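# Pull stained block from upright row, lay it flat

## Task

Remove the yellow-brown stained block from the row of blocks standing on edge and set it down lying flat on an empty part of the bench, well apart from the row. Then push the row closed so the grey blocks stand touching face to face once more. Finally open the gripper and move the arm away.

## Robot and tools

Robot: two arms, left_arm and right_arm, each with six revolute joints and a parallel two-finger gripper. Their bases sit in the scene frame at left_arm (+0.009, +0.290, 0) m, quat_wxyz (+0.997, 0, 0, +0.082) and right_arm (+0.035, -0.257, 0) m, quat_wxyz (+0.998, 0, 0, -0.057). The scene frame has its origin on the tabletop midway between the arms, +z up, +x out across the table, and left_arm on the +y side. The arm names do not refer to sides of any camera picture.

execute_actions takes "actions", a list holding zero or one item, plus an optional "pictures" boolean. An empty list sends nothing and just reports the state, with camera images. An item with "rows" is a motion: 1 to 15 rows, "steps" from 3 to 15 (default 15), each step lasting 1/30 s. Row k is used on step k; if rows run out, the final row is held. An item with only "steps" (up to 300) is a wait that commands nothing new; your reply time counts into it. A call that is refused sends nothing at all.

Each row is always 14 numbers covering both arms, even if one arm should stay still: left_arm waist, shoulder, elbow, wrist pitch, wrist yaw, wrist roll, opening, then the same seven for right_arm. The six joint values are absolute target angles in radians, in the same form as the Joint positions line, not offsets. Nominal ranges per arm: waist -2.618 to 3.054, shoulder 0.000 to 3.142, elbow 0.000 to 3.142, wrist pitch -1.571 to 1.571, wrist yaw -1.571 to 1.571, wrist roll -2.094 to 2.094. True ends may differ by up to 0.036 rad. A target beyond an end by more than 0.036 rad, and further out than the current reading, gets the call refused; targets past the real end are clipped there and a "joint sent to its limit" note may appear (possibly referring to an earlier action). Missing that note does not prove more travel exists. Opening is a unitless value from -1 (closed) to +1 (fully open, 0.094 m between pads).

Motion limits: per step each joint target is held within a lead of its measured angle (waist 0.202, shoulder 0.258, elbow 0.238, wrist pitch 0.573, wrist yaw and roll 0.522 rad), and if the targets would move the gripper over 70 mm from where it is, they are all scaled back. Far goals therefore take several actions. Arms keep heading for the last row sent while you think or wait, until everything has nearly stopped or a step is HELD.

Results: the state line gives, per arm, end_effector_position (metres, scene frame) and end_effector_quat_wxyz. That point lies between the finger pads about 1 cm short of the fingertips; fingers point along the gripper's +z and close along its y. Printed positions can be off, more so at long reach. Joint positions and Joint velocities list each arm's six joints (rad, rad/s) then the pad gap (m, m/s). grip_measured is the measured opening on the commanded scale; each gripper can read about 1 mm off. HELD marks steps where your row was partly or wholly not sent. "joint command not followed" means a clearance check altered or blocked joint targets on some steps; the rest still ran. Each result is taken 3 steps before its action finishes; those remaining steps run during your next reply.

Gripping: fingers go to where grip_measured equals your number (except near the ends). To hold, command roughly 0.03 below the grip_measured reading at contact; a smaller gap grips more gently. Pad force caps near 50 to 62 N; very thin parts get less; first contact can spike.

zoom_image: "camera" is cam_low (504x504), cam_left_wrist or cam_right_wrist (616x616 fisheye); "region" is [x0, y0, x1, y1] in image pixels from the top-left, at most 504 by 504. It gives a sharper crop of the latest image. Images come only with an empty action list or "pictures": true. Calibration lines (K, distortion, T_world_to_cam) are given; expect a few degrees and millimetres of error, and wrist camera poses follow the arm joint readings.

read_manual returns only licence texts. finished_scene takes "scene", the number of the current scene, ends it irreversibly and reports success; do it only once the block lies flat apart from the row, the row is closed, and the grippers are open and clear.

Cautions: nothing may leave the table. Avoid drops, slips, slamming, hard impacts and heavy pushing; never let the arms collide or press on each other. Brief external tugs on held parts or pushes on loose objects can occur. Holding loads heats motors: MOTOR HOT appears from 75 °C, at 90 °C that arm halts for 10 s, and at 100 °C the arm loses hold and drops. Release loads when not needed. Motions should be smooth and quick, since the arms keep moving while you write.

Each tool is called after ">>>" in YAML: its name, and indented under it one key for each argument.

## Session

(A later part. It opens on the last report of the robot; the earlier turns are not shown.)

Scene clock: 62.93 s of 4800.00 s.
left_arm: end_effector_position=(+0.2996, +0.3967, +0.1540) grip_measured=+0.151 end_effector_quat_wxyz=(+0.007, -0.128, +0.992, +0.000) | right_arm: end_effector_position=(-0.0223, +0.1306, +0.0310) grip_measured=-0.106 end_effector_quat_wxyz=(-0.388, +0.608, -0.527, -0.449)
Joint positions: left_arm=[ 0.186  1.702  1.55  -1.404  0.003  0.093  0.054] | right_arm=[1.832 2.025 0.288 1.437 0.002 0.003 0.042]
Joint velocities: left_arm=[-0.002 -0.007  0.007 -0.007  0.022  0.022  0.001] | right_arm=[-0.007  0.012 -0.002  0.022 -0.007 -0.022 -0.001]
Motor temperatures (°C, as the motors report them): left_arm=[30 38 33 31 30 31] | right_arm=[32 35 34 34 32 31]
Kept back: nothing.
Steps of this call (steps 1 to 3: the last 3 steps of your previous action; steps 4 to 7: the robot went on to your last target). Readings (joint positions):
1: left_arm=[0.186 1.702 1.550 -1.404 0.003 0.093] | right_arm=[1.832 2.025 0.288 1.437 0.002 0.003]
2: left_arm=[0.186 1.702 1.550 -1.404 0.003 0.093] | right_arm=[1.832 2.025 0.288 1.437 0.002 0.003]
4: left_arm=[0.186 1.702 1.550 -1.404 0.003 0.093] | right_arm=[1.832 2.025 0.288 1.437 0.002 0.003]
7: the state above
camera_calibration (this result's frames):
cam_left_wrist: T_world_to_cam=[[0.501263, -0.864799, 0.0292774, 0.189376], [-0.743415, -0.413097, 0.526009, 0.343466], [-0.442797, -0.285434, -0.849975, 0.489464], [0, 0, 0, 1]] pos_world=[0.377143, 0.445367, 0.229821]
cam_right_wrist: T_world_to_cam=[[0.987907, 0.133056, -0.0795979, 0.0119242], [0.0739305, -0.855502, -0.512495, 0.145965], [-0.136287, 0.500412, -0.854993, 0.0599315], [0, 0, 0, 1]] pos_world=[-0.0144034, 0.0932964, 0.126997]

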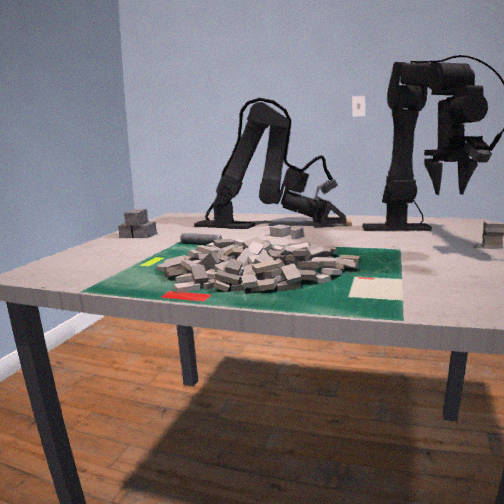

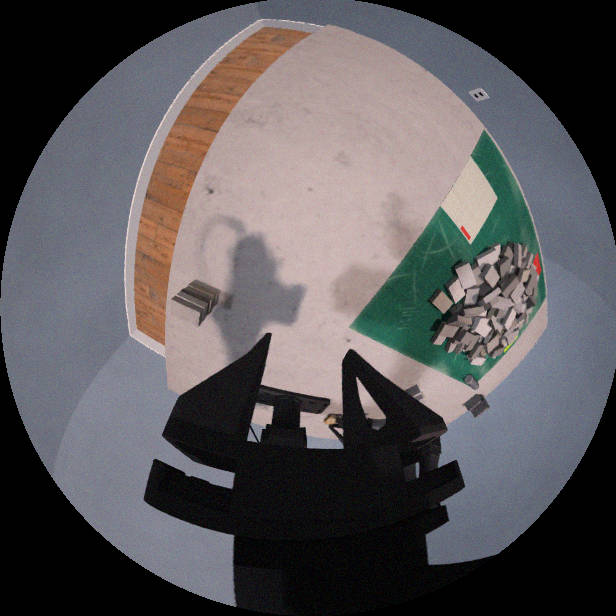

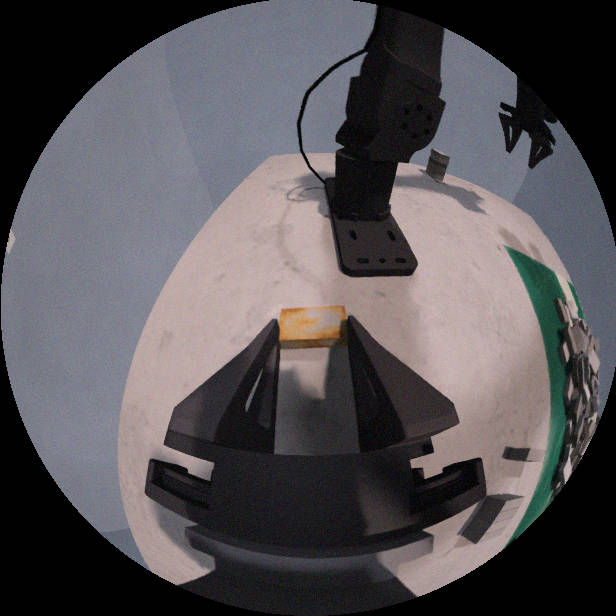

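>>> execute_actions:
  actions:
    - {"rows": [ [0.186,1.71,1.576,-1.412,-0.005,0.10,0.15, 1.836,2.000,0.267,1.390,0.005,0.005,-0.119], [0.186,1.71,1.576,-1.412,-0.005,0.10,0.15, 1.836,1.985,0.267,1.360,0.005,0.005,-0.119], [0.186,1.71,1.576,-1.412,-0.005,0.10,0.15, 1.836,1.970,0.267,1.330,0.005,0.005,-0.119], [0.186,1.71,1.576,-1.412,-0.005,0.10,0.15, 1.836,1.955,0.267,1.300,0.005,0.005,-0.119], [0.186,1.71,1.576,-1.412,-0.005,0.10,0.15, 1.836,1.940,0.267,1.270,0.005,0.005,-0.119], [0.186,1.71,1.576,-1.412,-0.005,0.10,0.15, 1.836,1.925,0.267,1.240,0.005,0.005,-0.119], [0.186,1.71,1.576,-1.412,-0.005,0.10,0.15, 1.836,1.910,0.267,1.212,0.005,0.005,-0.119], [0.186,1.71,1.576,-1.412,-0.005,0.10,0.15, 1.836,1.895,0.267,1.188,0.005,0.005,-0.119], [0.186,1.71,1.576,-1.412,-0.005,0.10,0.15, 1.836,1.882,0.267,1.170,0.005,0.005,-0.119], [0.186,1.71,1.576,-1.412,-0.005,0.10,0.15, 1.836,1.872,0.267,1.165,0.005,0.005,-0.119], [0.186,1.71,1.576,-1.412,-0.005,0.10,0.15, 1.836,1.869,0.267,1.170,0.005,0.005,-0.119], [0.186,1.71,1.576,-1.412,-0.005,0.10,0.15, 1.836,1.869,0.267,1.178,0.005,0.005,-0.119], [0.186,1.71,1.576,-1.412,-0.005,0.10,0.15, 1.836,1.869,0.267,1.185,0.005,0.005,-0.119] ], "steps": 15}

>>> execute_actions:
  actions:
    - {"steps": 7}
  pictures: true

>>> zoom_image:
  camera: "cam_right_wrist"
  region: [220, 250, 420, 420]

>>> zoom_image:
  camera: "cam_low"
  region: [295, 190, 365, 235]

Scene clock: 67.03 s of 4800.00 s.
left_arm: end_effector_position=(+0.2996, +0.3967, +0.1540) grip_measured=+0.151 end_effector_quat_wxyz=(+0.007, -0.128, +0.992, +0.000) | right_arm: end_effector_position=(-0.0216, +0.1258, +0.0333) grip_measured=-0.106 end_effector_quat_wxyz=(-0.370, +0.623, -0.540, -0.429)
Joint positions: left_arm=[ 0.186  1.702  1.55  -1.404  0.003  0.093  0.054] | right_arm=[1.832 1.89  0.288 1.235 0.002 0.003 0.042]
Joint velocities: left_arm=[-0.017  0.002  0.002 -0.007  0.051 -0.007  0.001] | right_arm=[-0.017 -0.154  0.002 -0.183  0.022  0.037 -0.   ]
Motor temperatures (°C, as the motors report them): left_arm=[30 38 33 31 30 31] | right_arm=[32 35 33 35 32 31]
Steps of this call (steps 1 to 15: the robot went on to your last target; steps 16 to 90: nothing new was sent; then 0.70 s passed at rest; steps 91 to 102: the first 12 steps of this action). Readings (joint positions):
91: left_arm=[0.186 1.702 1.550 -1.404 0.003 0.093] | right_arm=[1.832 2.023 0.288 1.435 0.002 0.003]
92: left_arm=[0.186 1.702 1.550 -1.404 0.003 0.093] | right_arm=[1.832 2.018 0.288 1.427 0.002 0.003]
94: left_arm=[0.186 1.702 1.550 -1.404 0.003 0.093] | right_arm=[1.832 1.995 0.288 1.396 0.002 0.003]
98: left_arm=[0.186 1.702 1.550 -1.404 0.003 0.093] | right_arm=[1.832 1.936 0.288 1.305 0.002 0.003]
102: the state above

Scene clock: 67.27 s of 4800.00 s.
left_arm: end_effector_position=(+0.2996, +0.3967, +0.1540) grip_measured=+0.151 end_effector_quat_wxyz=(+0.007, -0.128, +0.992, +0.000) | right_arm: end_effector_position=(-0.0215, +0.1250, +0.0324) grip_measured=-0.106 end_effector_quat_wxyz=(-0.368, +0.625, -0.541, -0.426)
Joint positions: left_arm=[ 0.186  1.702  1.55  -1.404  0.003  0.093  0.054] | right_arm=[1.832 1.883 0.288 1.22  0.002 0.003 0.042]
Joint velocities: left_arm=[-0.017 -0.002 -0.007 -0.037  0.037 -0.022 -0.001] | right_arm=[ 0.012 -0.012 -0.002  0.037  0.051  0.066  0.   ]
Motor temperatures (°C, as the motors report them): left_arm=[30 38 33 31 30 31] | right_arm=[32 35 33 35 32 31]
Kept back: nothing.
Steps of this call (steps 1 to 3: the last 3 steps of your previous action; steps 4 to 7: the robot went on to your last target). Readings (joint positions):
1: left_arm=[0.186 1.702 1.550 -1.404 0.003 0.093] | right_arm=[1.832 1.886 0.288 1.228 0.002 0.003]
2: left_arm=[0.186 1.702 1.550 -1.404 0.003 0.093] | right_arm=[1.832 1.885 0.288 1.224 0.002 0.003]
4: left_arm=[0.186 1.702 1.550 -1.404 0.003 0.093] | right_arm=[1.832 1.884 0.288 1.221 0.002 0.003]
7: the state above
camera_calibration (this result's frames):
cam_left_wrist: T_world_to_cam=[[0.501263, -0.864799, 0.0292774, 0.189376], [-0.743415, -0.413097, 0.526009, 0.343466], [-0.442797, -0.285434, -0.849975, 0.489464], [0, 0, 0, 1]] pos_world=[0.377143, 0.445367, 0.229821]
cam_right_wrist: T_world_to_cam=[[0.98878, 0.127118, -0.0784589, 0.0126865], [0.0792228, -0.891514, -0.446011, 0.144318], [-0.126643, 0.434791, -0.891582, 0.0735298], [0, 0, 0, 1]] pos_world=[-0.0146654, 0.0950791, 0.130921]

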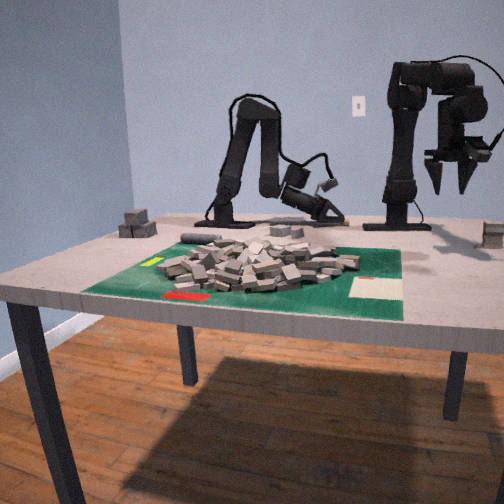

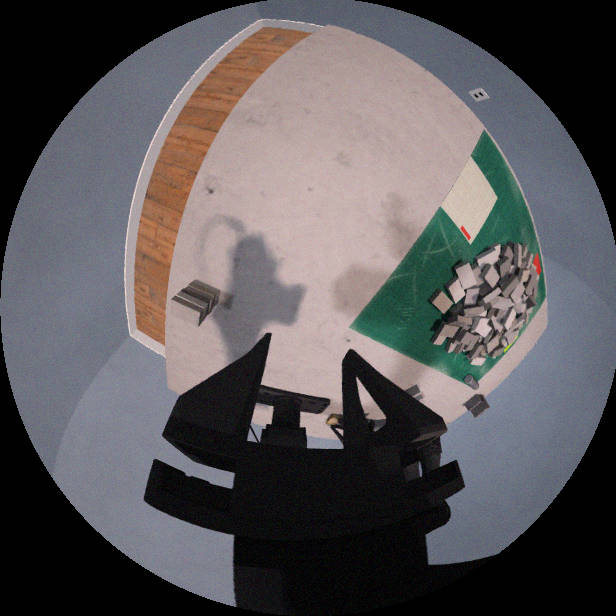

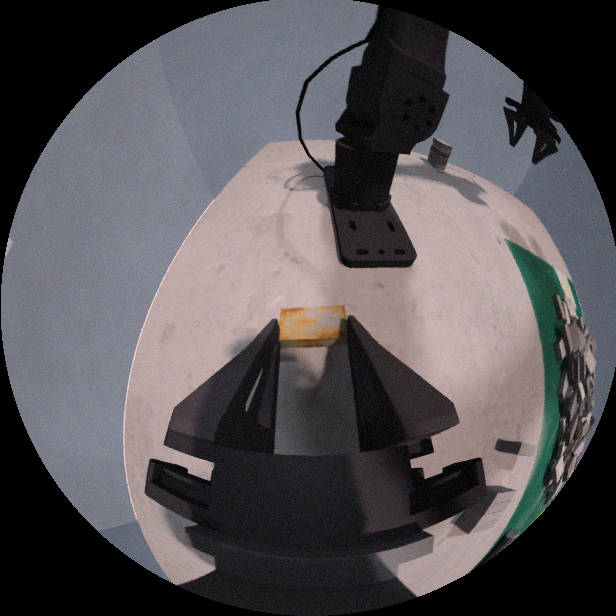

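Region (220, 250, 420, 420) of cam_right_wrist's 616x616 image, scaled by 2.520, with more detail than that image has; it fills the top 428 rows of this view, and the rest is white.

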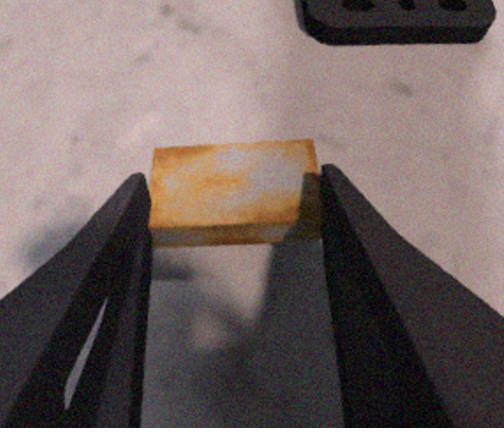

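Region (295, 190, 365, 235) of cam_low's 504x504 image, scaled by 7.200, with more detail than that image has; it fills the top 324 rows of this view, and the rest is white.

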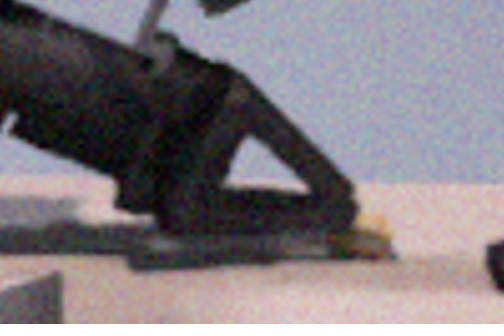

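>>> execute_actions:
  actions: []

Scene clock: 67.87 s of 4800.00 s.
left_arm: end_effector_position=(+0.2996, +0.3967, +0.1540) grip_measured=+0.151 end_effector_quat_wxyz=(+0.007, -0.128, +0.992, +0.000) | right_arm: end_effector_position=(-0.0215, +0.1251, +0.0325) grip_measured=-0.106 end_effector_quat_wxyz=(-0.368, +0.624, -0.541, -0.426)
Joint positions: left_arm=[ 0.186  1.702  1.55  -1.404  0.003  0.093  0.054] | right_arm=[1.832 1.883 0.288 1.22  0.002 0.003 0.042]
Joint velocities: left_arm=[ 0.002  0.012 -0.007  0.022 -0.007 -0.022 -0.001] | right_arm=[ 0.007 -0.002  0.007  0.037  0.007  0.007 -0.001]
Motor temperatures (°C, as the motors report them): left_arm=[30 38 33 31 30 31] | right_arm=[32 35 33 35 32 31]
Kept back: nothing.
Steps of this call (steps 1 to 18: the robot went on to your last target). Readings (joint positions):
1: left_arm=[0.186 1.702 1.550 -1.404 0.003 0.093] | right_arm=[1.832 1.883 0.288 1.220 0.002 0.003]
2: left_arm=[0.186 1.702 1.550 -1.404 0.003 0.093] | right_arm=[1.832 1.883 0.288 1.220 0.002 0.003]
4: left_arm=[0.186 1.702 1.550 -1.404 0.003 0.093] | right_arm=[1.832 1.883 0.288 1.220 0.002 0.003]
8: left_arm=[0.186 1.702 1.550 -1.404 0.003 0.093] | right_arm=[1.832 1.883 0.288 1.220 0.002 0.003]
18: the state above
camera_calibration (this result's frames):
cam_left_wrist: T_world_to_cam=[[0.501263, -0.864799, 0.0292774, 0.189376], [-0.743415, -0.413097, 0.526009, 0.343466], [-0.442797, -0.285434, -0.849975, 0.489464], [0, 0, 0, 1]] pos_world=[0.377143, 0.445367, 0.229821]
cam_right_wrist: T_world_to_cam=[[0.988775, 0.127148, -0.0784657, 0.0126945], [0.0791981, -0.891346, -0.446352, 0.1444], [-0.126693, 0.435127, -0.891411, 0.0735909], [0, 0, 0, 1]] pos_world=[-0.0146647, 0.0950745, 0.131049]

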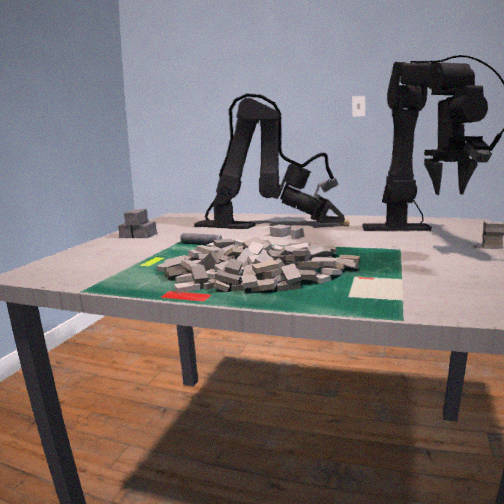

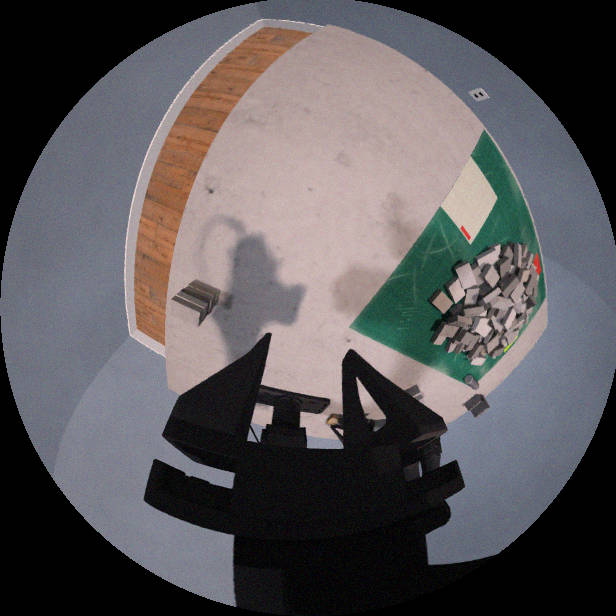

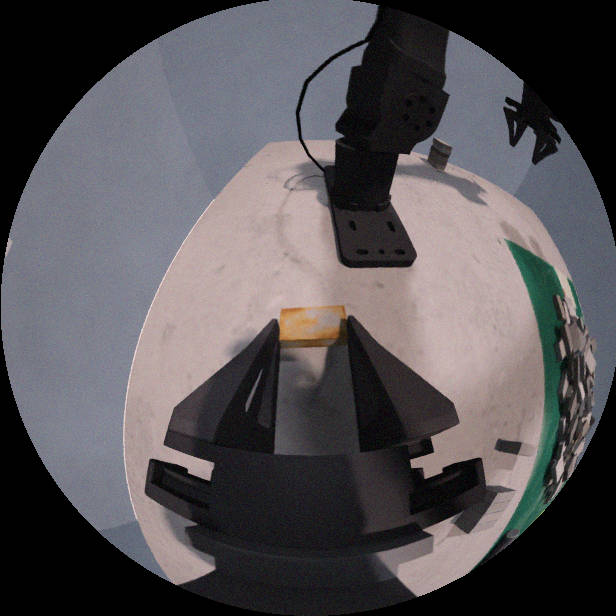

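>>> execute_actions:
  actions:
    - {"rows": [[0.186,1.71,1.576,-1.412,-0.005,0.10,0.15,1.836,1.869,0.267,1.183,0.005,0.005,-0.117],[0.186,1.71,1.576,-1.412,-0.005,0.10,0.15,1.836,1.869,0.267,1.181,0.005,0.005,-0.115],[0.186,1.71,1.576,-1.412,-0.005,0.10,0.15,1.836,1.869,0.267,1.180,0.005,0.005,-0.113],[0.186,1.71,1.576,-1.412,-0.005,0.10,0.15,1.836,1.869,0.267,1.180,0.005,0.005,-0.111],[0.186,1.71,1.576,-1.412,-0.005,0.10,0.15,1.836,1.869,0.267,1.180,0.005,0.005,-0.109],[0.186,1.71,1.576,-1.412,-0.005,0.10,0.15,1.836,1.869,0.267,1.180,0.005,0.005,-0.107],[0.186,1.71,1.576,-1.412,-0.005,0.10,0.15,1.836,1.869,0.267,1.180,0.005,0.005,-0.105],[0.186,1.71,1.576,-1.412,-0.005,0.10,0.15,1.836,1.869,0.267,1.180,0.005,0.005,-0.103],[0.186,1.71,1.576,-1.412,-0.005,0.10,0.15,1.836,1.869,0.267,1.180,0.005,0.005,-0.101],[0.186,1.71,1.576,-1.412,-0.005,0.10,0.15,1.836,1.869,0.267,1.180,0.005,0.005,-0.099],[0.186,1.71,1.576,-1.412,-0.005,0.10,0.15,1.836,1.869,0.267,1.180,0.005,0.005,-0.097],[0.186,1.71,1.576,-1.412,-0.005,0.10,0.15,1.836,1.869,0.267,1.180,0.005,0.005,-0.094],[0.186,1.71,1.576,-1.412,-0.005,0.10,0.15,1.836,1.869,0.267,1.180,0.005,0.005,-0.090],[0.186,1.71,1.576,-1.412,-0.005,0.10,0.15,1.836,1.869,0.267,1.180,0.005,0.005,-0.085],[0.186,1.71,1.576,-1.412,-0.005,0.10,0.15,1.836,1.869,0.267,1.180,0.005,0.005,-0.080]], "steps": 15}

>>> execute_actions:
  actions:
    - {"steps": 6}
  pictures: true

>>> zoom_image:
  camera: "cam_right_wrist"
  region: [200, 240, 430, 420]

>>> zoom_image:
  camera: "cam_low"
  region: [260, 170, 400, 250]

Scene clock: 68.60 s of 4800.00 s.
left_arm: end_effector_position=(+0.2996, +0.3967, +0.1540) grip_measured=+0.151 end_effector_quat_wxyz=(+0.007, -0.128, +0.992, +0.000) | right_arm: end_effector_position=(-0.0215, +0.1250, +0.0323) grip_measured=-0.088 end_effector_quat_wxyz=(-0.368, +0.624, -0.542, -0.426)
Joint positions: left_arm=[ 0.186  1.702  1.55  -1.404  0.003  0.093  0.054] | right_arm=[1.832 1.883 0.288 1.219 0.002 0.003 0.043]
Joint velocities: left_arm=[ 0.002 -0.007 -0.017 -0.007  0.051 -0.022 -0.   ] | right_arm=[ 0.007 -0.002  0.002 -0.095  0.037  0.022  0.001]
Motor temperatures (°C, as the motors report them): left_arm=[30 38 33 31 30 31] | right_arm=[32 35 33 35 32 31]
Steps of this call (steps 1 to 10: the robot went on to your last target; steps 11 to 22: the first 12 steps of this action). Readings (joint positions):
11: left_arm=[0.186 1.702 1.550 -1.404 0.003 0.093] | right_arm=[1.832 1.883 0.288 1.220 0.002 0.003]
12: left_arm=[0.186 1.702 1.550 -1.404 0.003 0.093] | right_arm=[1.832 1.883 0.288 1.219 0.002 0.003]
14: left_arm=[0.186 1.702 1.550 -1.404 0.003 0.093] | right_arm=[1.832 1.883 0.288 1.219 0.002 0.003]
18: left_arm=[0.186 1.702 1.550 -1.404 0.003 0.093] | right_arm=[1.832 1.883 0.288 1.219 0.002 0.003]
22: the state above

Scene clock: 68.80 s of 4800.00 s.
left_arm: end_effector_position=(+0.2996, +0.3967, +0.1540) grip_measured=+0.151 end_effector_quat_wxyz=(+0.007, -0.128, +0.992, +0.000) | right_arm: end_effector_position=(-0.0215, +0.1250, +0.0323) grip_measured=-0.076 end_effector_quat_wxyz=(-0.368, +0.624, -0.542, -0.426)
Joint positions: left_arm=[ 0.186  1.702  1.55  -1.404  0.003  0.093  0.054] | right_arm=[1.832 1.883 0.288 1.219 0.002 0.003 0.043]
Joint velocities: left_arm=[-0.007 -0.007 -0.002 -0.11  -0.066 -0.007  0.001] | right_arm=[ 0.002  0.002  0.007 -0.037 -0.007  0.022  0.   ]
Motor temperatures (°C, as the motors report them): left_arm=[30 38 33 31 30 31] | right_arm=[32 35 33 35 32 31]
Kept back: nothing.
Steps of this call (steps 1 to 3: the last 3 steps of your previous action; steps 4 to 6: the robot went on to your last target). Readings (joint positions):
1: left_arm=[0.186 1.702 1.550 -1.404 0.003 0.093] | right_arm=[1.832 1.883 0.288 1.219 0.002 0.003]
2: left_arm=[0.186 1.702 1.550 -1.404 0.003 0.093] | right_arm=[1.832 1.883 0.288 1.219 0.002 0.003]
4: left_arm=[0.186 1.702 1.550 -1.404 0.003 0.093] | right_arm=[1.832 1.883 0.288 1.219 0.002 0.003]
6: the state above
camera_calibration (this result's frames):
cam_left_wrist: T_world_to_cam=[[0.501263, -0.864799, 0.0292774, 0.189376], [-0.743415, -0.413097, 0.526009, 0.343466], [-0.442797, -0.285434, -0.849975, 0.489464], [0, 0, 0, 1]] pos_world=[0.377143, 0.445367, 0.229821]
cam_right_wrist: T_world_to_cam=[[0.988774, 0.126946, -0.0788057, 0.0127155], [0.0789663, -0.891716, -0.445652, 0.144277], [-0.126846, 0.434427, -0.891731, 0.0735595], [0, 0, 0, 1]] pos_world=[-0.0146351, 0.0950841, 0.130895]

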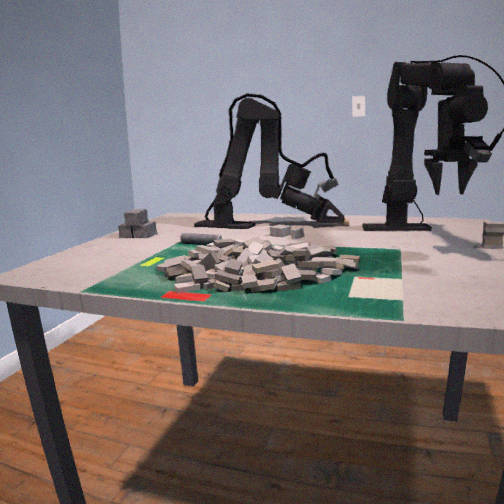

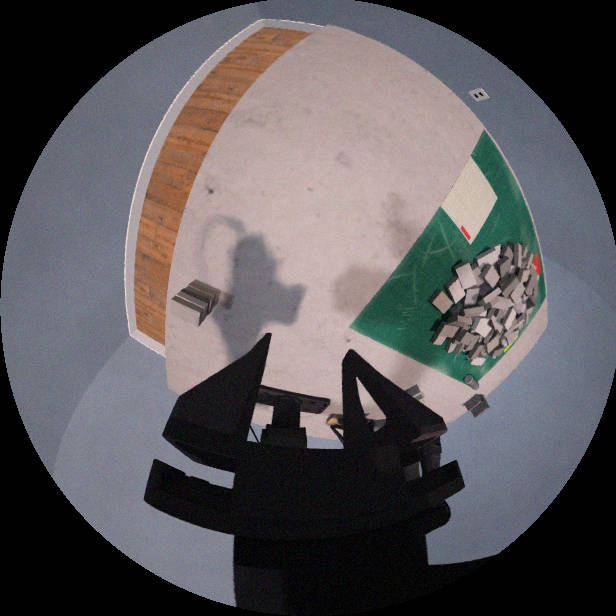

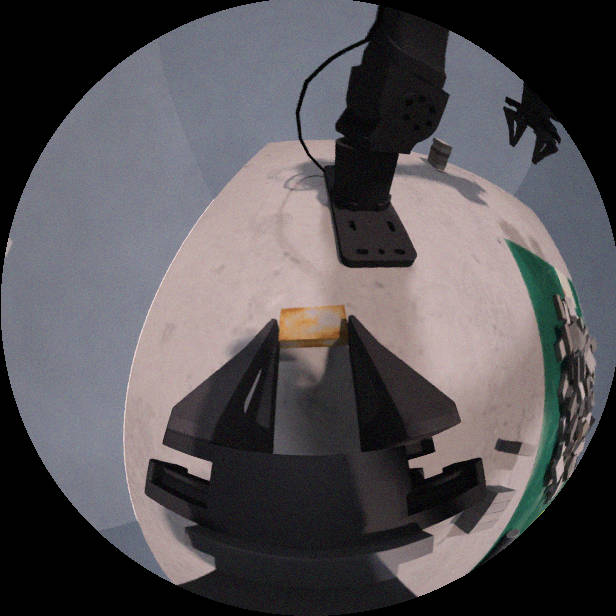

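Region (200, 240, 430, 420) of cam_right_wrist's 616x616 image, scaled by 2.191, with more detail than that image has; it fills the top 394 rows of this view, and the rest is white.

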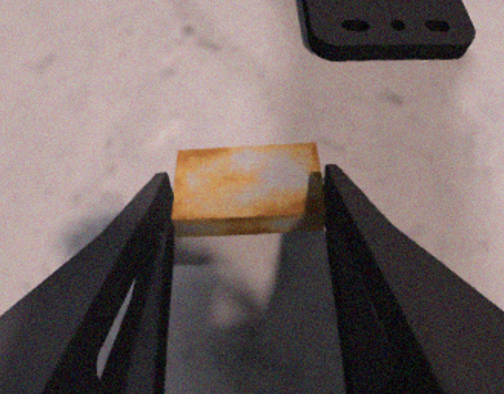

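Region (260, 170, 400, 250) of cam_low's 504x504 image, scaled by 3.600, with more detail than that image has; it fills the top 288 rows of this view, and the rest is white.

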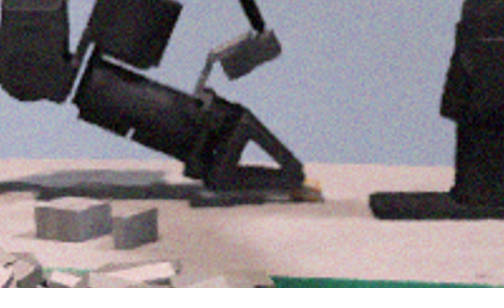

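>>> execute_actions:
  actions:
    - {"rows": [[0.186,1.71,1.576,-1.412,-0.005,0.10,0.15,1.836,1.850,0.300,1.222,0.005,0.005,-0.04],[0.186,1.71,1.576,-1.412,-0.005,0.10,0.15,1.836,1.825,0.310,1.215,0.005,0.005,0.02],[0.186,1.71,1.576,-1.412,-0.005,0.10,0.15,1.836,1.800,0.320,1.18,0.005,0.005,0.08],[0.186,1.71,1.576,-1.412,-0.005,0.10,0.15,1.82,1.778,0.330,1.135,0.005,0.005,0.13],[0.186,1.71,1.576,-1.412,-0.005,0.10,0.15,1.80,1.758,0.342,1.09,0.005,0.005,0.13],[0.186,1.71,1.576,-1.412,-0.005,0.10,0.15,1.78,1.742,0.354,1.045,0.005,0.005,0.13],[0.186,1.71,1.576,-1.412,-0.005,0.10,0.15,1.76,1.730,0.367,1.0,0.005,0.005,0.13],[0.186,1.71,1.576,-1.412,-0.005,0.10,0.15,1.74,1.720,0.380,0.955,0.005,0.005,0.13],[0.186,1.71,1.576,-1.412,-0.005,0.10,0.15,1.72,1.710,0.394,0.91,0.005,0.005,0.13],[0.186,1.71,1.576,-1.412,-0.005,0.10,0.15,1.70,1.700,0.408,0.865,0.005,0.005,0.13],[0.186,1.71,1.576,-1.412,-0.005,0.10,0.15,1.68,1.692,0.423,0.82,0.005,0.005,0.13],[0.186,1.71,1.576,-1.412,-0.005,0.10,0.15,1.66,1.684,0.438,0.775,0.005,0.005,0.13],[0.186,1.71,1.576,-1.412,-0.005,0.10,0.15,1.64,1.676,0.453,0.73,0.005,0.005,0.13],[0.186,1.71,1.576,-1.412,-0.005,0.10,0.15,1.62,1.668,0.469,0.685,0.005,0.005,0.13],[0.186,1.71,1.576,-1.412,-0.005,0.10,0.15,1.60,1.660,0.487,0.64,0.005,0.005,0.13]], "steps": 15}
  pictures: true

>>> execute_actions:
  actions:
    - {"rows": [[0.186,1.71,1.576,-1.412,-0.005,0.10,0.15,1.58,1.652,0.505,0.595,0.005,0.005,0.13],[0.186,1.71,1.576,-1.412,-0.005,0.10,0.15,1.56,1.644,0.523,0.55,0.005,0.005,0.13],[0.186,1.71,1.576,-1.412,-0.005,0.10,0.15,1.54,1.636,0.542,0.505,0.005,0.005,0.13],[0.186,1.71,1.576,-1.412,-0.005,0.10,0.15,1.52,1.628,0.560,0.46,0.005,0.005,0.13],[0.186,1.71,1.576,-1.412,-0.005,0.10,0.15,1.50,1.620,0.578,0.415,0.005,0.0,0.13],[0.186,1.71,1.576,-1.412,-0.005,0.10,0.15,1.48,1.613,0.596,0.37,0.005,-0.006,0.13],[0.186,1.71,1.576,-1.412,-0.005,0.10,0.15,1.46,1.606,0.614,0.325,0.005,-0.012,0.13],[0.186,1.71,1.576,-1.412,-0.005,0.10,0.15,1.44,1.600,0.633,0.28,0.005,-0.018,0.13],[0.186,1.71,1.576,-1.412,-0.005,0.10,0.15,1.42,1.594,0.651,0.235,0.005,-0.024,0.13],[0.186,1.71,1.576,-1.412,-0.005,0.10,0.15,1.40,1.589,0.669,0.19,0.005,-0.030,0.13],[0.186,1.71,1.576,-1.412,-0.005,0.10,0.15,1.38,1.584,0.687,0.145,0.005,-0.036,0.13],[0.186,1.71,1.576,-1.412,-0.005,0.10,0.15,1.36,1.580,0.705,0.10,0.005,-0.042,0.13],[0.186,1.71,1.576,-1.412,-0.005,0.10,0.15,1.34,1.576,0.724,0.055,0.005,-0.048,0.13],[0.186,1.71,1.576,-1.412,-0.005,0.10,0.15,1.32,1.573,0.742,0.01,0.005,-0.054,0.13],[0.186,1.71,1.576,-1.412,-0.005,0.10,0.15,1.30,1.570,0.760,-0.035,0.005,-0.058,0.13]], "steps": 15}

>>> execute_actions:
  actions:
    - {"rows": [[0.186,1.71,1.576,-1.412,-0.005,0.10,0.15,1.28,1.570,0.778,-0.08,0.005,-0.058,0.13],[0.186,1.71,1.576,-1.412,-0.005,0.10,0.15,1.26,1.570,0.796,-0.125,0.005,-0.058,0.13],[0.186,1.71,1.576,-1.412,-0.005,0.10,0.15,1.24,1.570,0.815,-0.17,0.005,-0.058,0.13],[0.186,1.71,1.576,-1.412,-0.005,0.10,0.15,1.22,1.570,0.833,-0.215,0.005,-0.058,0.13],[0.186,1.71,1.576,-1.412,-0.005,0.10,0.15,1.207,1.570,0.851,-0.26,0.005,-0.058,0.13],[0.186,1.71,1.576,-1.412,-0.005,0.10,0.15,1.207,1.570,0.869,-0.305,0.005,-0.058,0.13],[0.186,1.71,1.576,-1.412,-0.005,0.10,0.15,1.207,1.590,0.887,-0.35,0.005,-0.058,0.13],[0.186,1.71,1.576,-1.412,-0.005,0.10,0.15,1.207,1.600,0.906,-0.395,0.005,-0.058,0.13],[0.186,1.71,1.576,-1.412,-0.005,0.10,0.15,1.207,1.606,0.924,-0.44,0.005,-0.058,0.13],[0.186,1.71,1.576,-1.412,-0.005,0.10,0.15,1.207,1.612,0.942,-0.485,0.005,-0.058,0.13],[0.186,1.71,1.576,-1.412,-0.005,0.10,0.15,1.207,1.618,0.960,-0.53,0.005,-0.058,0.13],[0.186,1.71,1.576,-1.412,-0.005,0.10,0.15,1.207,1.624,0.978,-0.575,0.005,-0.058,0.13],[0.186,1.71,1.576,-1.412,-0.005,0.10,0.15,1.207,1.630,0.997,-0.62,0.005,-0.058,0.13],[0.186,1.71,1.576,-1.412,-0.005,0.10,0.15,1.207,1.636,1.015,-0.665,0.005,-0.058,0.13],[0.186,1.71,1.576,-1.412,-0.005,0.10,0.15,1.207,1.642,1.033,-0.71,0.005,-0.058,0.13]], "steps": 15}

>>> execute_actions:
  actions:
    - {"rows": [[0.186,1.71,1.576,-1.412,-0.005,0.10,0.15,1.207,1.648,1.051,-0.755,0.005,-0.058,0.13],[0.186,1.71,1.576,-1.412,-0.005,0.10,0.15,1.207,1.654,1.069,-0.80,0.005,-0.058,0.13],[0.186,1.71,1.576,-1.412,-0.005,0.10,0.15,1.207,1.660,1.088,-0.845,0.005,-0.058,0.13],[0.186,1.71,1.576,-1.412,-0.005,0.10,0.15,1.207,1.665,1.106,-0.885,0.005,-0.058,0.13],[0.186,1.71,1.576,-1.412,-0.005,0.10,0.15,1.207,1.670,1.124,-0.92,0.005,-0.058,0.13],[0.186,1.71,1.576,-1.412,-0.005,0.10,0.15,1.207,1.675,1.140,-0.94,0.005,-0.058,0.13],[0.186,1.71,1.576,-1.412,-0.005,0.10,0.15,1.207,1.680,1.152,-0.94,0.005,-0.058,0.13],[0.186,1.71,1.576,-1.412,-0.005,0.10,0.15,1.207,1.680,1.152,-0.92,0.005,-0.058,0.13],[0.186,1.71,1.576,-1.412,-0.005,0.10,0.15,1.207,1.680,1.152,-0.89,0.005,-0.058,0.13],[0.186,1.71,1.576,-1.412,-0.005,0.10,0.15,1.207,1.680,1.152,-0.87,0.005,-0.058,0.13],[0.186,1.71,1.576,-1.412,-0.005,0.10,0.15,1.207,1.680,1.152,-0.863,0.005,-0.058,0.13]], "steps": 12}

>>> execute_actions:
  actions:
    - {"steps": 8}
  pictures: true

>>> zoom_image:
  camera: "cam_right_wrist"
  region: [180, 200, 440, 420]

Scene clock: 74.27 s of 4800.00 s.
left_arm: end_effector_position=(+0.2996, +0.3967, +0.1540) grip_measured=+0.151 end_effector_quat_wxyz=(+0.007, -0.128, +0.992, +0.000) | right_arm: end_effector_position=(+0.0277, +0.1523, +0.0732) grip_measured=+0.128 end_effector_quat_wxyz=(-0.402, +0.583, -0.575, -0.410)
Joint positions: left_arm=[ 0.186  1.702  1.55  -1.404  0.003  0.093  0.054] | right_arm=[1.702 1.711 0.391 0.972 0.    0.003 0.053]
Joint velocities: left_arm=[-0.002  0.007  0.007 -0.037  0.007  0.007  0.001] | right_arm=[-0.579 -0.242  0.408 -1.179 -0.007  0.081 -0.   ]
Motor temperatures (°C, as the motors report them): left_arm=[30 38 33 31 30 31] | right_arm=[32 35 33 35 32 31]
Steps of this call (steps 1 to 15: the robot went on to your last target; steps 16 to 90: nothing new was sent; then 2.07 s passed at rest; steps 91 to 102: the first 12 steps of this action). Readings (joint positions):
91: left_arm=[0.186 1.702 1.550 -1.404 0.003 0.093] | right_arm=[1.832 1.881 0.288 1.219 0.002 0.003]
92: left_arm=[0.186 1.702 1.550 -1.404 0.003 0.093] | right_arm=[1.832 1.873 0.288 1.217 0.002 0.003]
94: left_arm=[0.186 1.702 1.550 -1.404 0.003 0.093] | right_arm=[1.832 1.838 0.289 1.198 0.002 0.003]
98: left_arm=[0.186 1.702 1.550 -1.404 0.003 0.093] | right_arm=[1.787 1.755 0.331 1.107 -0.001 0.003]
102: the state above
camera_calibration (this result's frames):
cam_left_wrist: T_world_to_cam=[[0.501263, -0.864799, 0.0292774, 0.189376], [-0.743415, -0.413097, 0.526009, 0.343466], [-0.442797, -0.285434, -0.849975, 0.489464], [0, 0, 0, 1]] pos_world=[0.377143, 0.445367, 0.229821]
cam_right_wrist: T_world_to_cam=[[0.996809, 0.00168458, -0.0798102, -0.0173145], [-0.0362223, -0.881384, -0.47101, 0.186417], [-0.0711369, 0.472398, -0.87851, 0.0960663], [0, 0, 0, 1]] pos_world=[0.0308455, 0.118953, 0.170818]

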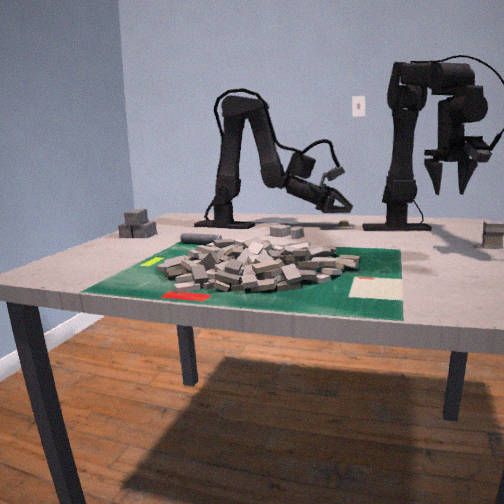

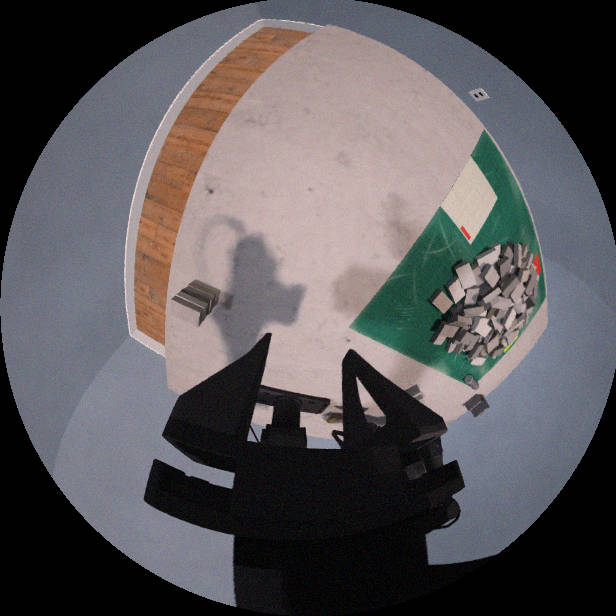

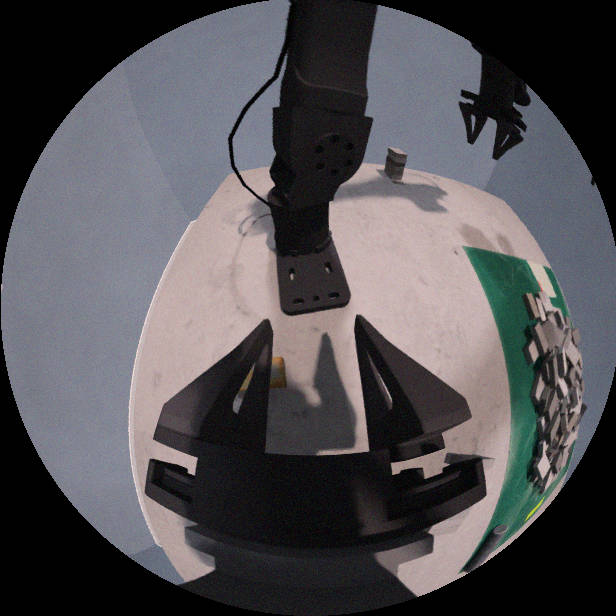

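Scene clock: 74.77 s of 4800.00 s.
left_arm: end_effector_position=(+0.2996, +0.3967, +0.1540) grip_measured=+0.151 end_effector_quat_wxyz=(+0.007, -0.128, +0.992, +0.000) | right_arm: end_effector_position=(+0.1519, +0.1442, +0.0674) grip_measured=+0.128 end_effector_quat_wxyz=(+0.360, -0.543, +0.711, +0.264)
Joint positions: left_arm=[ 0.186  1.702  1.55  -1.404  0.003  0.093  0.054] | right_arm=[ 1.402  1.606  0.649  0.312  0.002 -0.017  0.053]
Joint velocities: left_arm=[ 0.017 -0.002 -0.017  0.037 -0.051 -0.022  0.001] | right_arm=[-0.559 -0.144  0.53  -1.37   0.022 -0.227  0.001]
Motor temperatures (°C, as the motors report them): left_arm=[30 38 33 30 30 31] | right_arm=[32 35 33 35 32 31]
Steps of this call (steps 1 to 3: the last 3 steps of your previous action; steps 4 to 15: the first 12 steps of this action). Readings (joint positions):
4: left_arm=[0.186 1.702 1.550 -1.404 0.003 0.093] | right_arm=[1.621 1.683 0.450 0.802 0.001 0.003]
5: left_arm=[0.186 1.702 1.550 -1.404 0.003 0.093] | right_arm=[1.602 1.676 0.466 0.756 0.001 0.003]
7: left_arm=[0.186 1.702 1.550 -1.404 0.003 0.093] | right_arm=[1.562 1.662 0.501 0.665 0.002 0.003]
11: left_arm=[0.186 1.702 1.550 -1.404 0.003 0.093] | right_arm=[1.482 1.630 0.575 0.487 0.002 -0.002]
15: the state above

Scene clock: 75.27 s of 4800.00 s.
left_arm: end_effector_position=(+0.2996, +0.3967, +0.1540) grip_measured=+0.151 end_effector_quat_wxyz=(+0.007, -0.128, +0.992, +0.000) | right_arm: end_effector_position=(+0.2116, +0.0810, +0.0604) grip_measured=+0.128 end_effector_quat_wxyz=(+0.228, -0.521, +0.813, +0.127)
Joint positions: left_arm=[ 0.186  1.702  1.55  -1.404  0.003  0.093  0.054] | right_arm=[ 1.206  1.601  0.921 -0.363  0.007 -0.051  0.053]
Joint velocities: left_arm=[-0.007  0.012 -0.002 -0.095 -0.022 -0.007 -0.001] | right_arm=[ 0.002  0.188  0.549 -1.311 -0.066 -0.095 -0.   ]
Motor temperatures (°C, as the motors report them): left_arm=[30 38 33 30 30 31] | right_arm=[32 35 33 35 32 31]
Steps of this call (steps 1 to 3: the last 3 steps of your previous action; steps 4 to 15: the first 12 steps of this action). Readings (joint positions):
4: left_arm=[0.186 1.702 1.550 -1.404 0.003 0.093] | right_arm=[1.322 1.591 0.722 0.134 0.002 -0.036]
5: left_arm=[0.186 1.702 1.550 -1.404 0.003 0.093] | right_arm=[1.301 1.589 0.740 0.089 0.003 -0.040]
7: left_arm=[0.186 1.702 1.550 -1.404 0.003 0.093] | right_arm=[1.261 1.588 0.776 -0.001 0.003 -0.045]
11: left_arm=[0.186 1.702 1.550 -1.404 0.003 0.093] | right_arm=[1.208 1.588 0.847 -0.183 0.007 -0.049]
15: the state above

Scene clock: 75.67 s of 4800.00 s.
left_arm: end_effector_position=(+0.2996, +0.3967, +0.1540) grip_measured=+0.151 end_effector_quat_wxyz=(+0.007, -0.128, +0.992, +0.000) | right_arm: end_effector_position=(+0.1882, +0.0361, +0.0598) grip_measured=+0.128 end_effector_quat_wxyz=(+0.081, -0.539, +0.838, +0.042)
Joint positions: left_arm=[ 0.186  1.702  1.55  -1.404  0.003  0.093  0.054] | right_arm=[ 1.206  1.668  1.116 -0.836  0.007 -0.053  0.053]
Joint velocities: left_arm=[ 0.007  0.002 -0.007  0.037 -0.022  0.051  0.001] | right_arm=[-0.002  0.012  0.168 -0.256 -0.037 -0.007 -0.001]
Motor temperatures (°C, as the motors report them): left_arm=[30 38 33 30 30 31] | right_arm=[32 35 33 35 32 31]
Steps of this call (steps 1 to 3: the last 3 steps of your previous action; steps 4 to 12: the first 9 steps of this action). Readings (joint positions):
4: left_arm=[0.186 1.702 1.550 -1.404 0.003 0.093] | right_arm=[1.206 1.628 0.994 -0.544 0.007 -0.052]
5: left_arm=[0.186 1.702 1.550 -1.404 0.003 0.093] | right_arm=[1.206 1.635 1.011 -0.590 0.007 -0.052]
7: left_arm=[0.186 1.702 1.550 -1.404 0.003 0.093] | right_arm=[1.206 1.648 1.046 -0.681 0.007 -0.053]
11: left_arm=[0.186 1.702 1.550 -1.404 0.003 0.093] | right_arm=[1.206 1.667 1.109 -0.824 0.007 -0.053]
12: the state above

Scene clock: 75.93 s of 4800.00 s.
left_arm: end_effector_position=(+0.2996, +0.3967, +0.1540) grip_measured=+0.151 end_effector_quat_wxyz=(+0.007, -0.128, +0.992, +0.000) | right_arm: end_effector_position=(+0.1882, +0.0361, +0.0614) grip_measured=+0.128 end_effector_quat_wxyz=(+0.080, -0.539, +0.838, +0.042)
Joint positions: left_arm=[ 0.186  1.702  1.55  -1.404  0.003  0.093  0.054] | right_arm=[ 1.206  1.668  1.124 -0.846  0.007 -0.053  0.053]
Joint velocities: left_arm=[ 0.032 -0.007  0.017 -0.037 -0.022  0.022 -0.001] | right_arm=[-0.007 -0.012 -0.007 -0.066 -0.007  0.051  0.001]
Motor temperatures (°C, as the motors report them): left_arm=[30 38 33 30 30 31] | right_arm=[32 35 33 35 32 31]
Kept back: nothing.
Steps of this call (steps 1 to 3: the last 3 steps of your previous action; steps 4 to 8: the robot went on to your last target). Readings (joint positions):
1: left_arm=[0.186 1.702 1.550 -1.404 0.003 0.093] | right_arm=[1.206 1.668 1.121 -0.841 0.007 -0.053]
2: left_arm=[0.186 1.702 1.550 -1.404 0.003 0.093] | right_arm=[1.206 1.668 1.122 -0.843 0.007 -0.053]
4: left_arm=[0.186 1.702 1.550 -1.404 0.003 0.093] | right_arm=[1.206 1.668 1.124 -0.843 0.007 -0.053]
8: the state above
camera_calibration (this result's frames):
cam_left_wrist: T_world_to_cam=[[0.501263, -0.864799, 0.0292774, 0.189376], [-0.743415, -0.413097, 0.526009, 0.343466], [-0.442797, -0.285434, -0.849975, 0.489464], [0, 0, 0, 1]] pos_world=[0.377143, 0.445367, 0.229821]
cam_right_wrist: T_world_to_cam=[[0.876514, -0.481254, -0.0108451, -0.142186], [-0.404968, -0.749379, 0.523863, 0.0877669], [-0.260238, -0.454781, -0.851734, 0.219472], [0, 0, 0, 1]] pos_world=[0.217286, 0.0971547, 0.139412]

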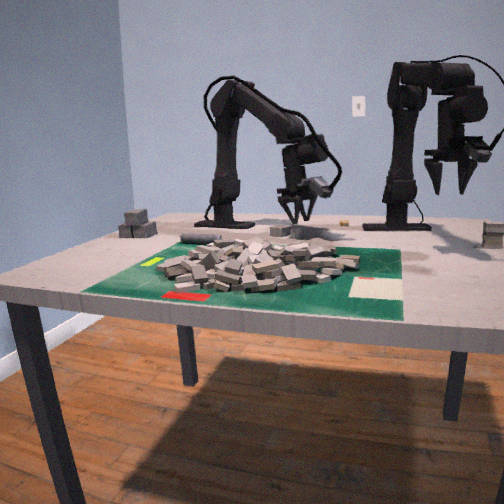

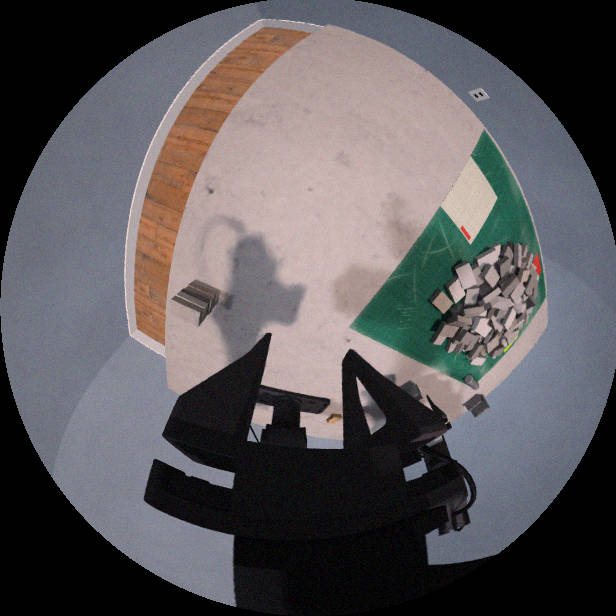

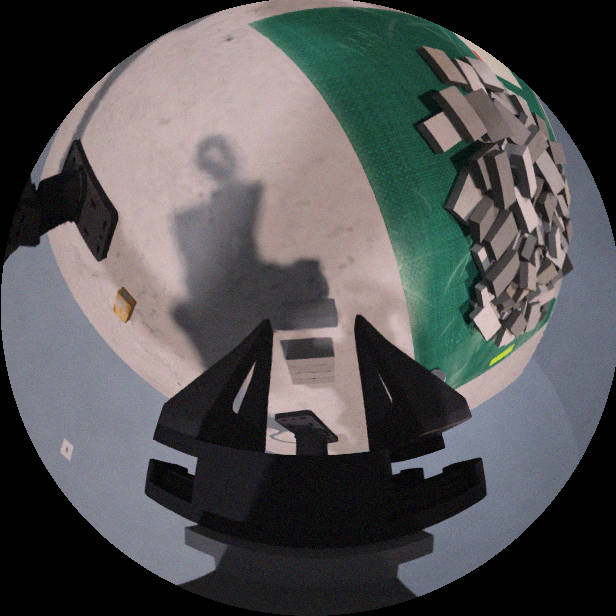

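Region (180, 200, 440, 420) of cam_right_wrist's 616x616 image, scaled by 1.938, with more detail than that image has; it fills the top 426 rows of this view, and the rest is white.

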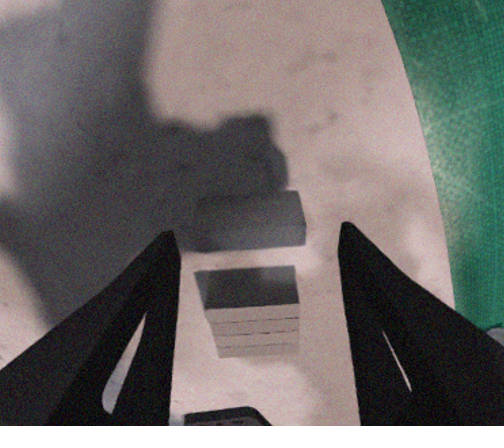

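>>> zoom_image:
  camera: "cam_right_wrist"
  region: [250, 280, 370, 400]

>>> zoom_image:
  camera: "cam_right_wrist"
  region: [70, 250, 190, 350]

>>> zoom_image:
  camera: "cam_low"
  region: [250, 180, 380, 250]

Region (250, 280, 370, 400) of cam_right_wrist's 616x616 image, scaled by 4.200, with more detail than that image has.

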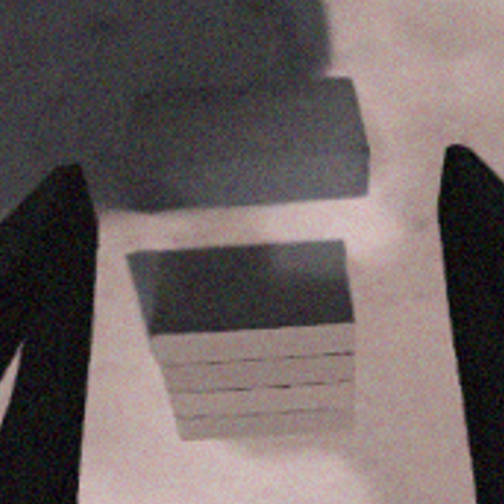

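Region (70, 250, 190, 350) of cam_right_wrist's 616x616 image, scaled by 4.200, with more detail than that image has.

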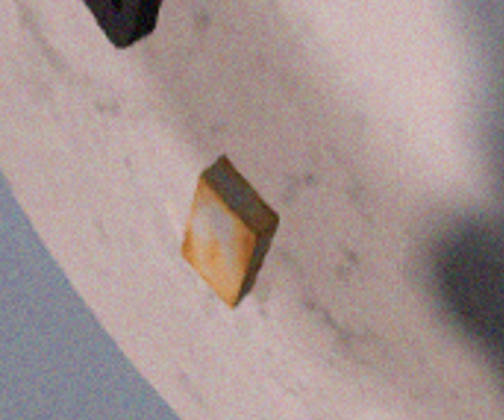

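Region (250, 180, 380, 250) of cam_low's 504x504 image, scaled by 3.877, with more detail than that image has; it fills the top 271 rows of this view, and the rest is white.

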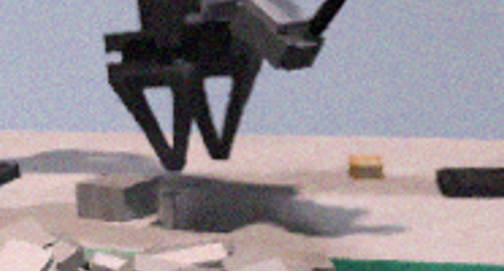

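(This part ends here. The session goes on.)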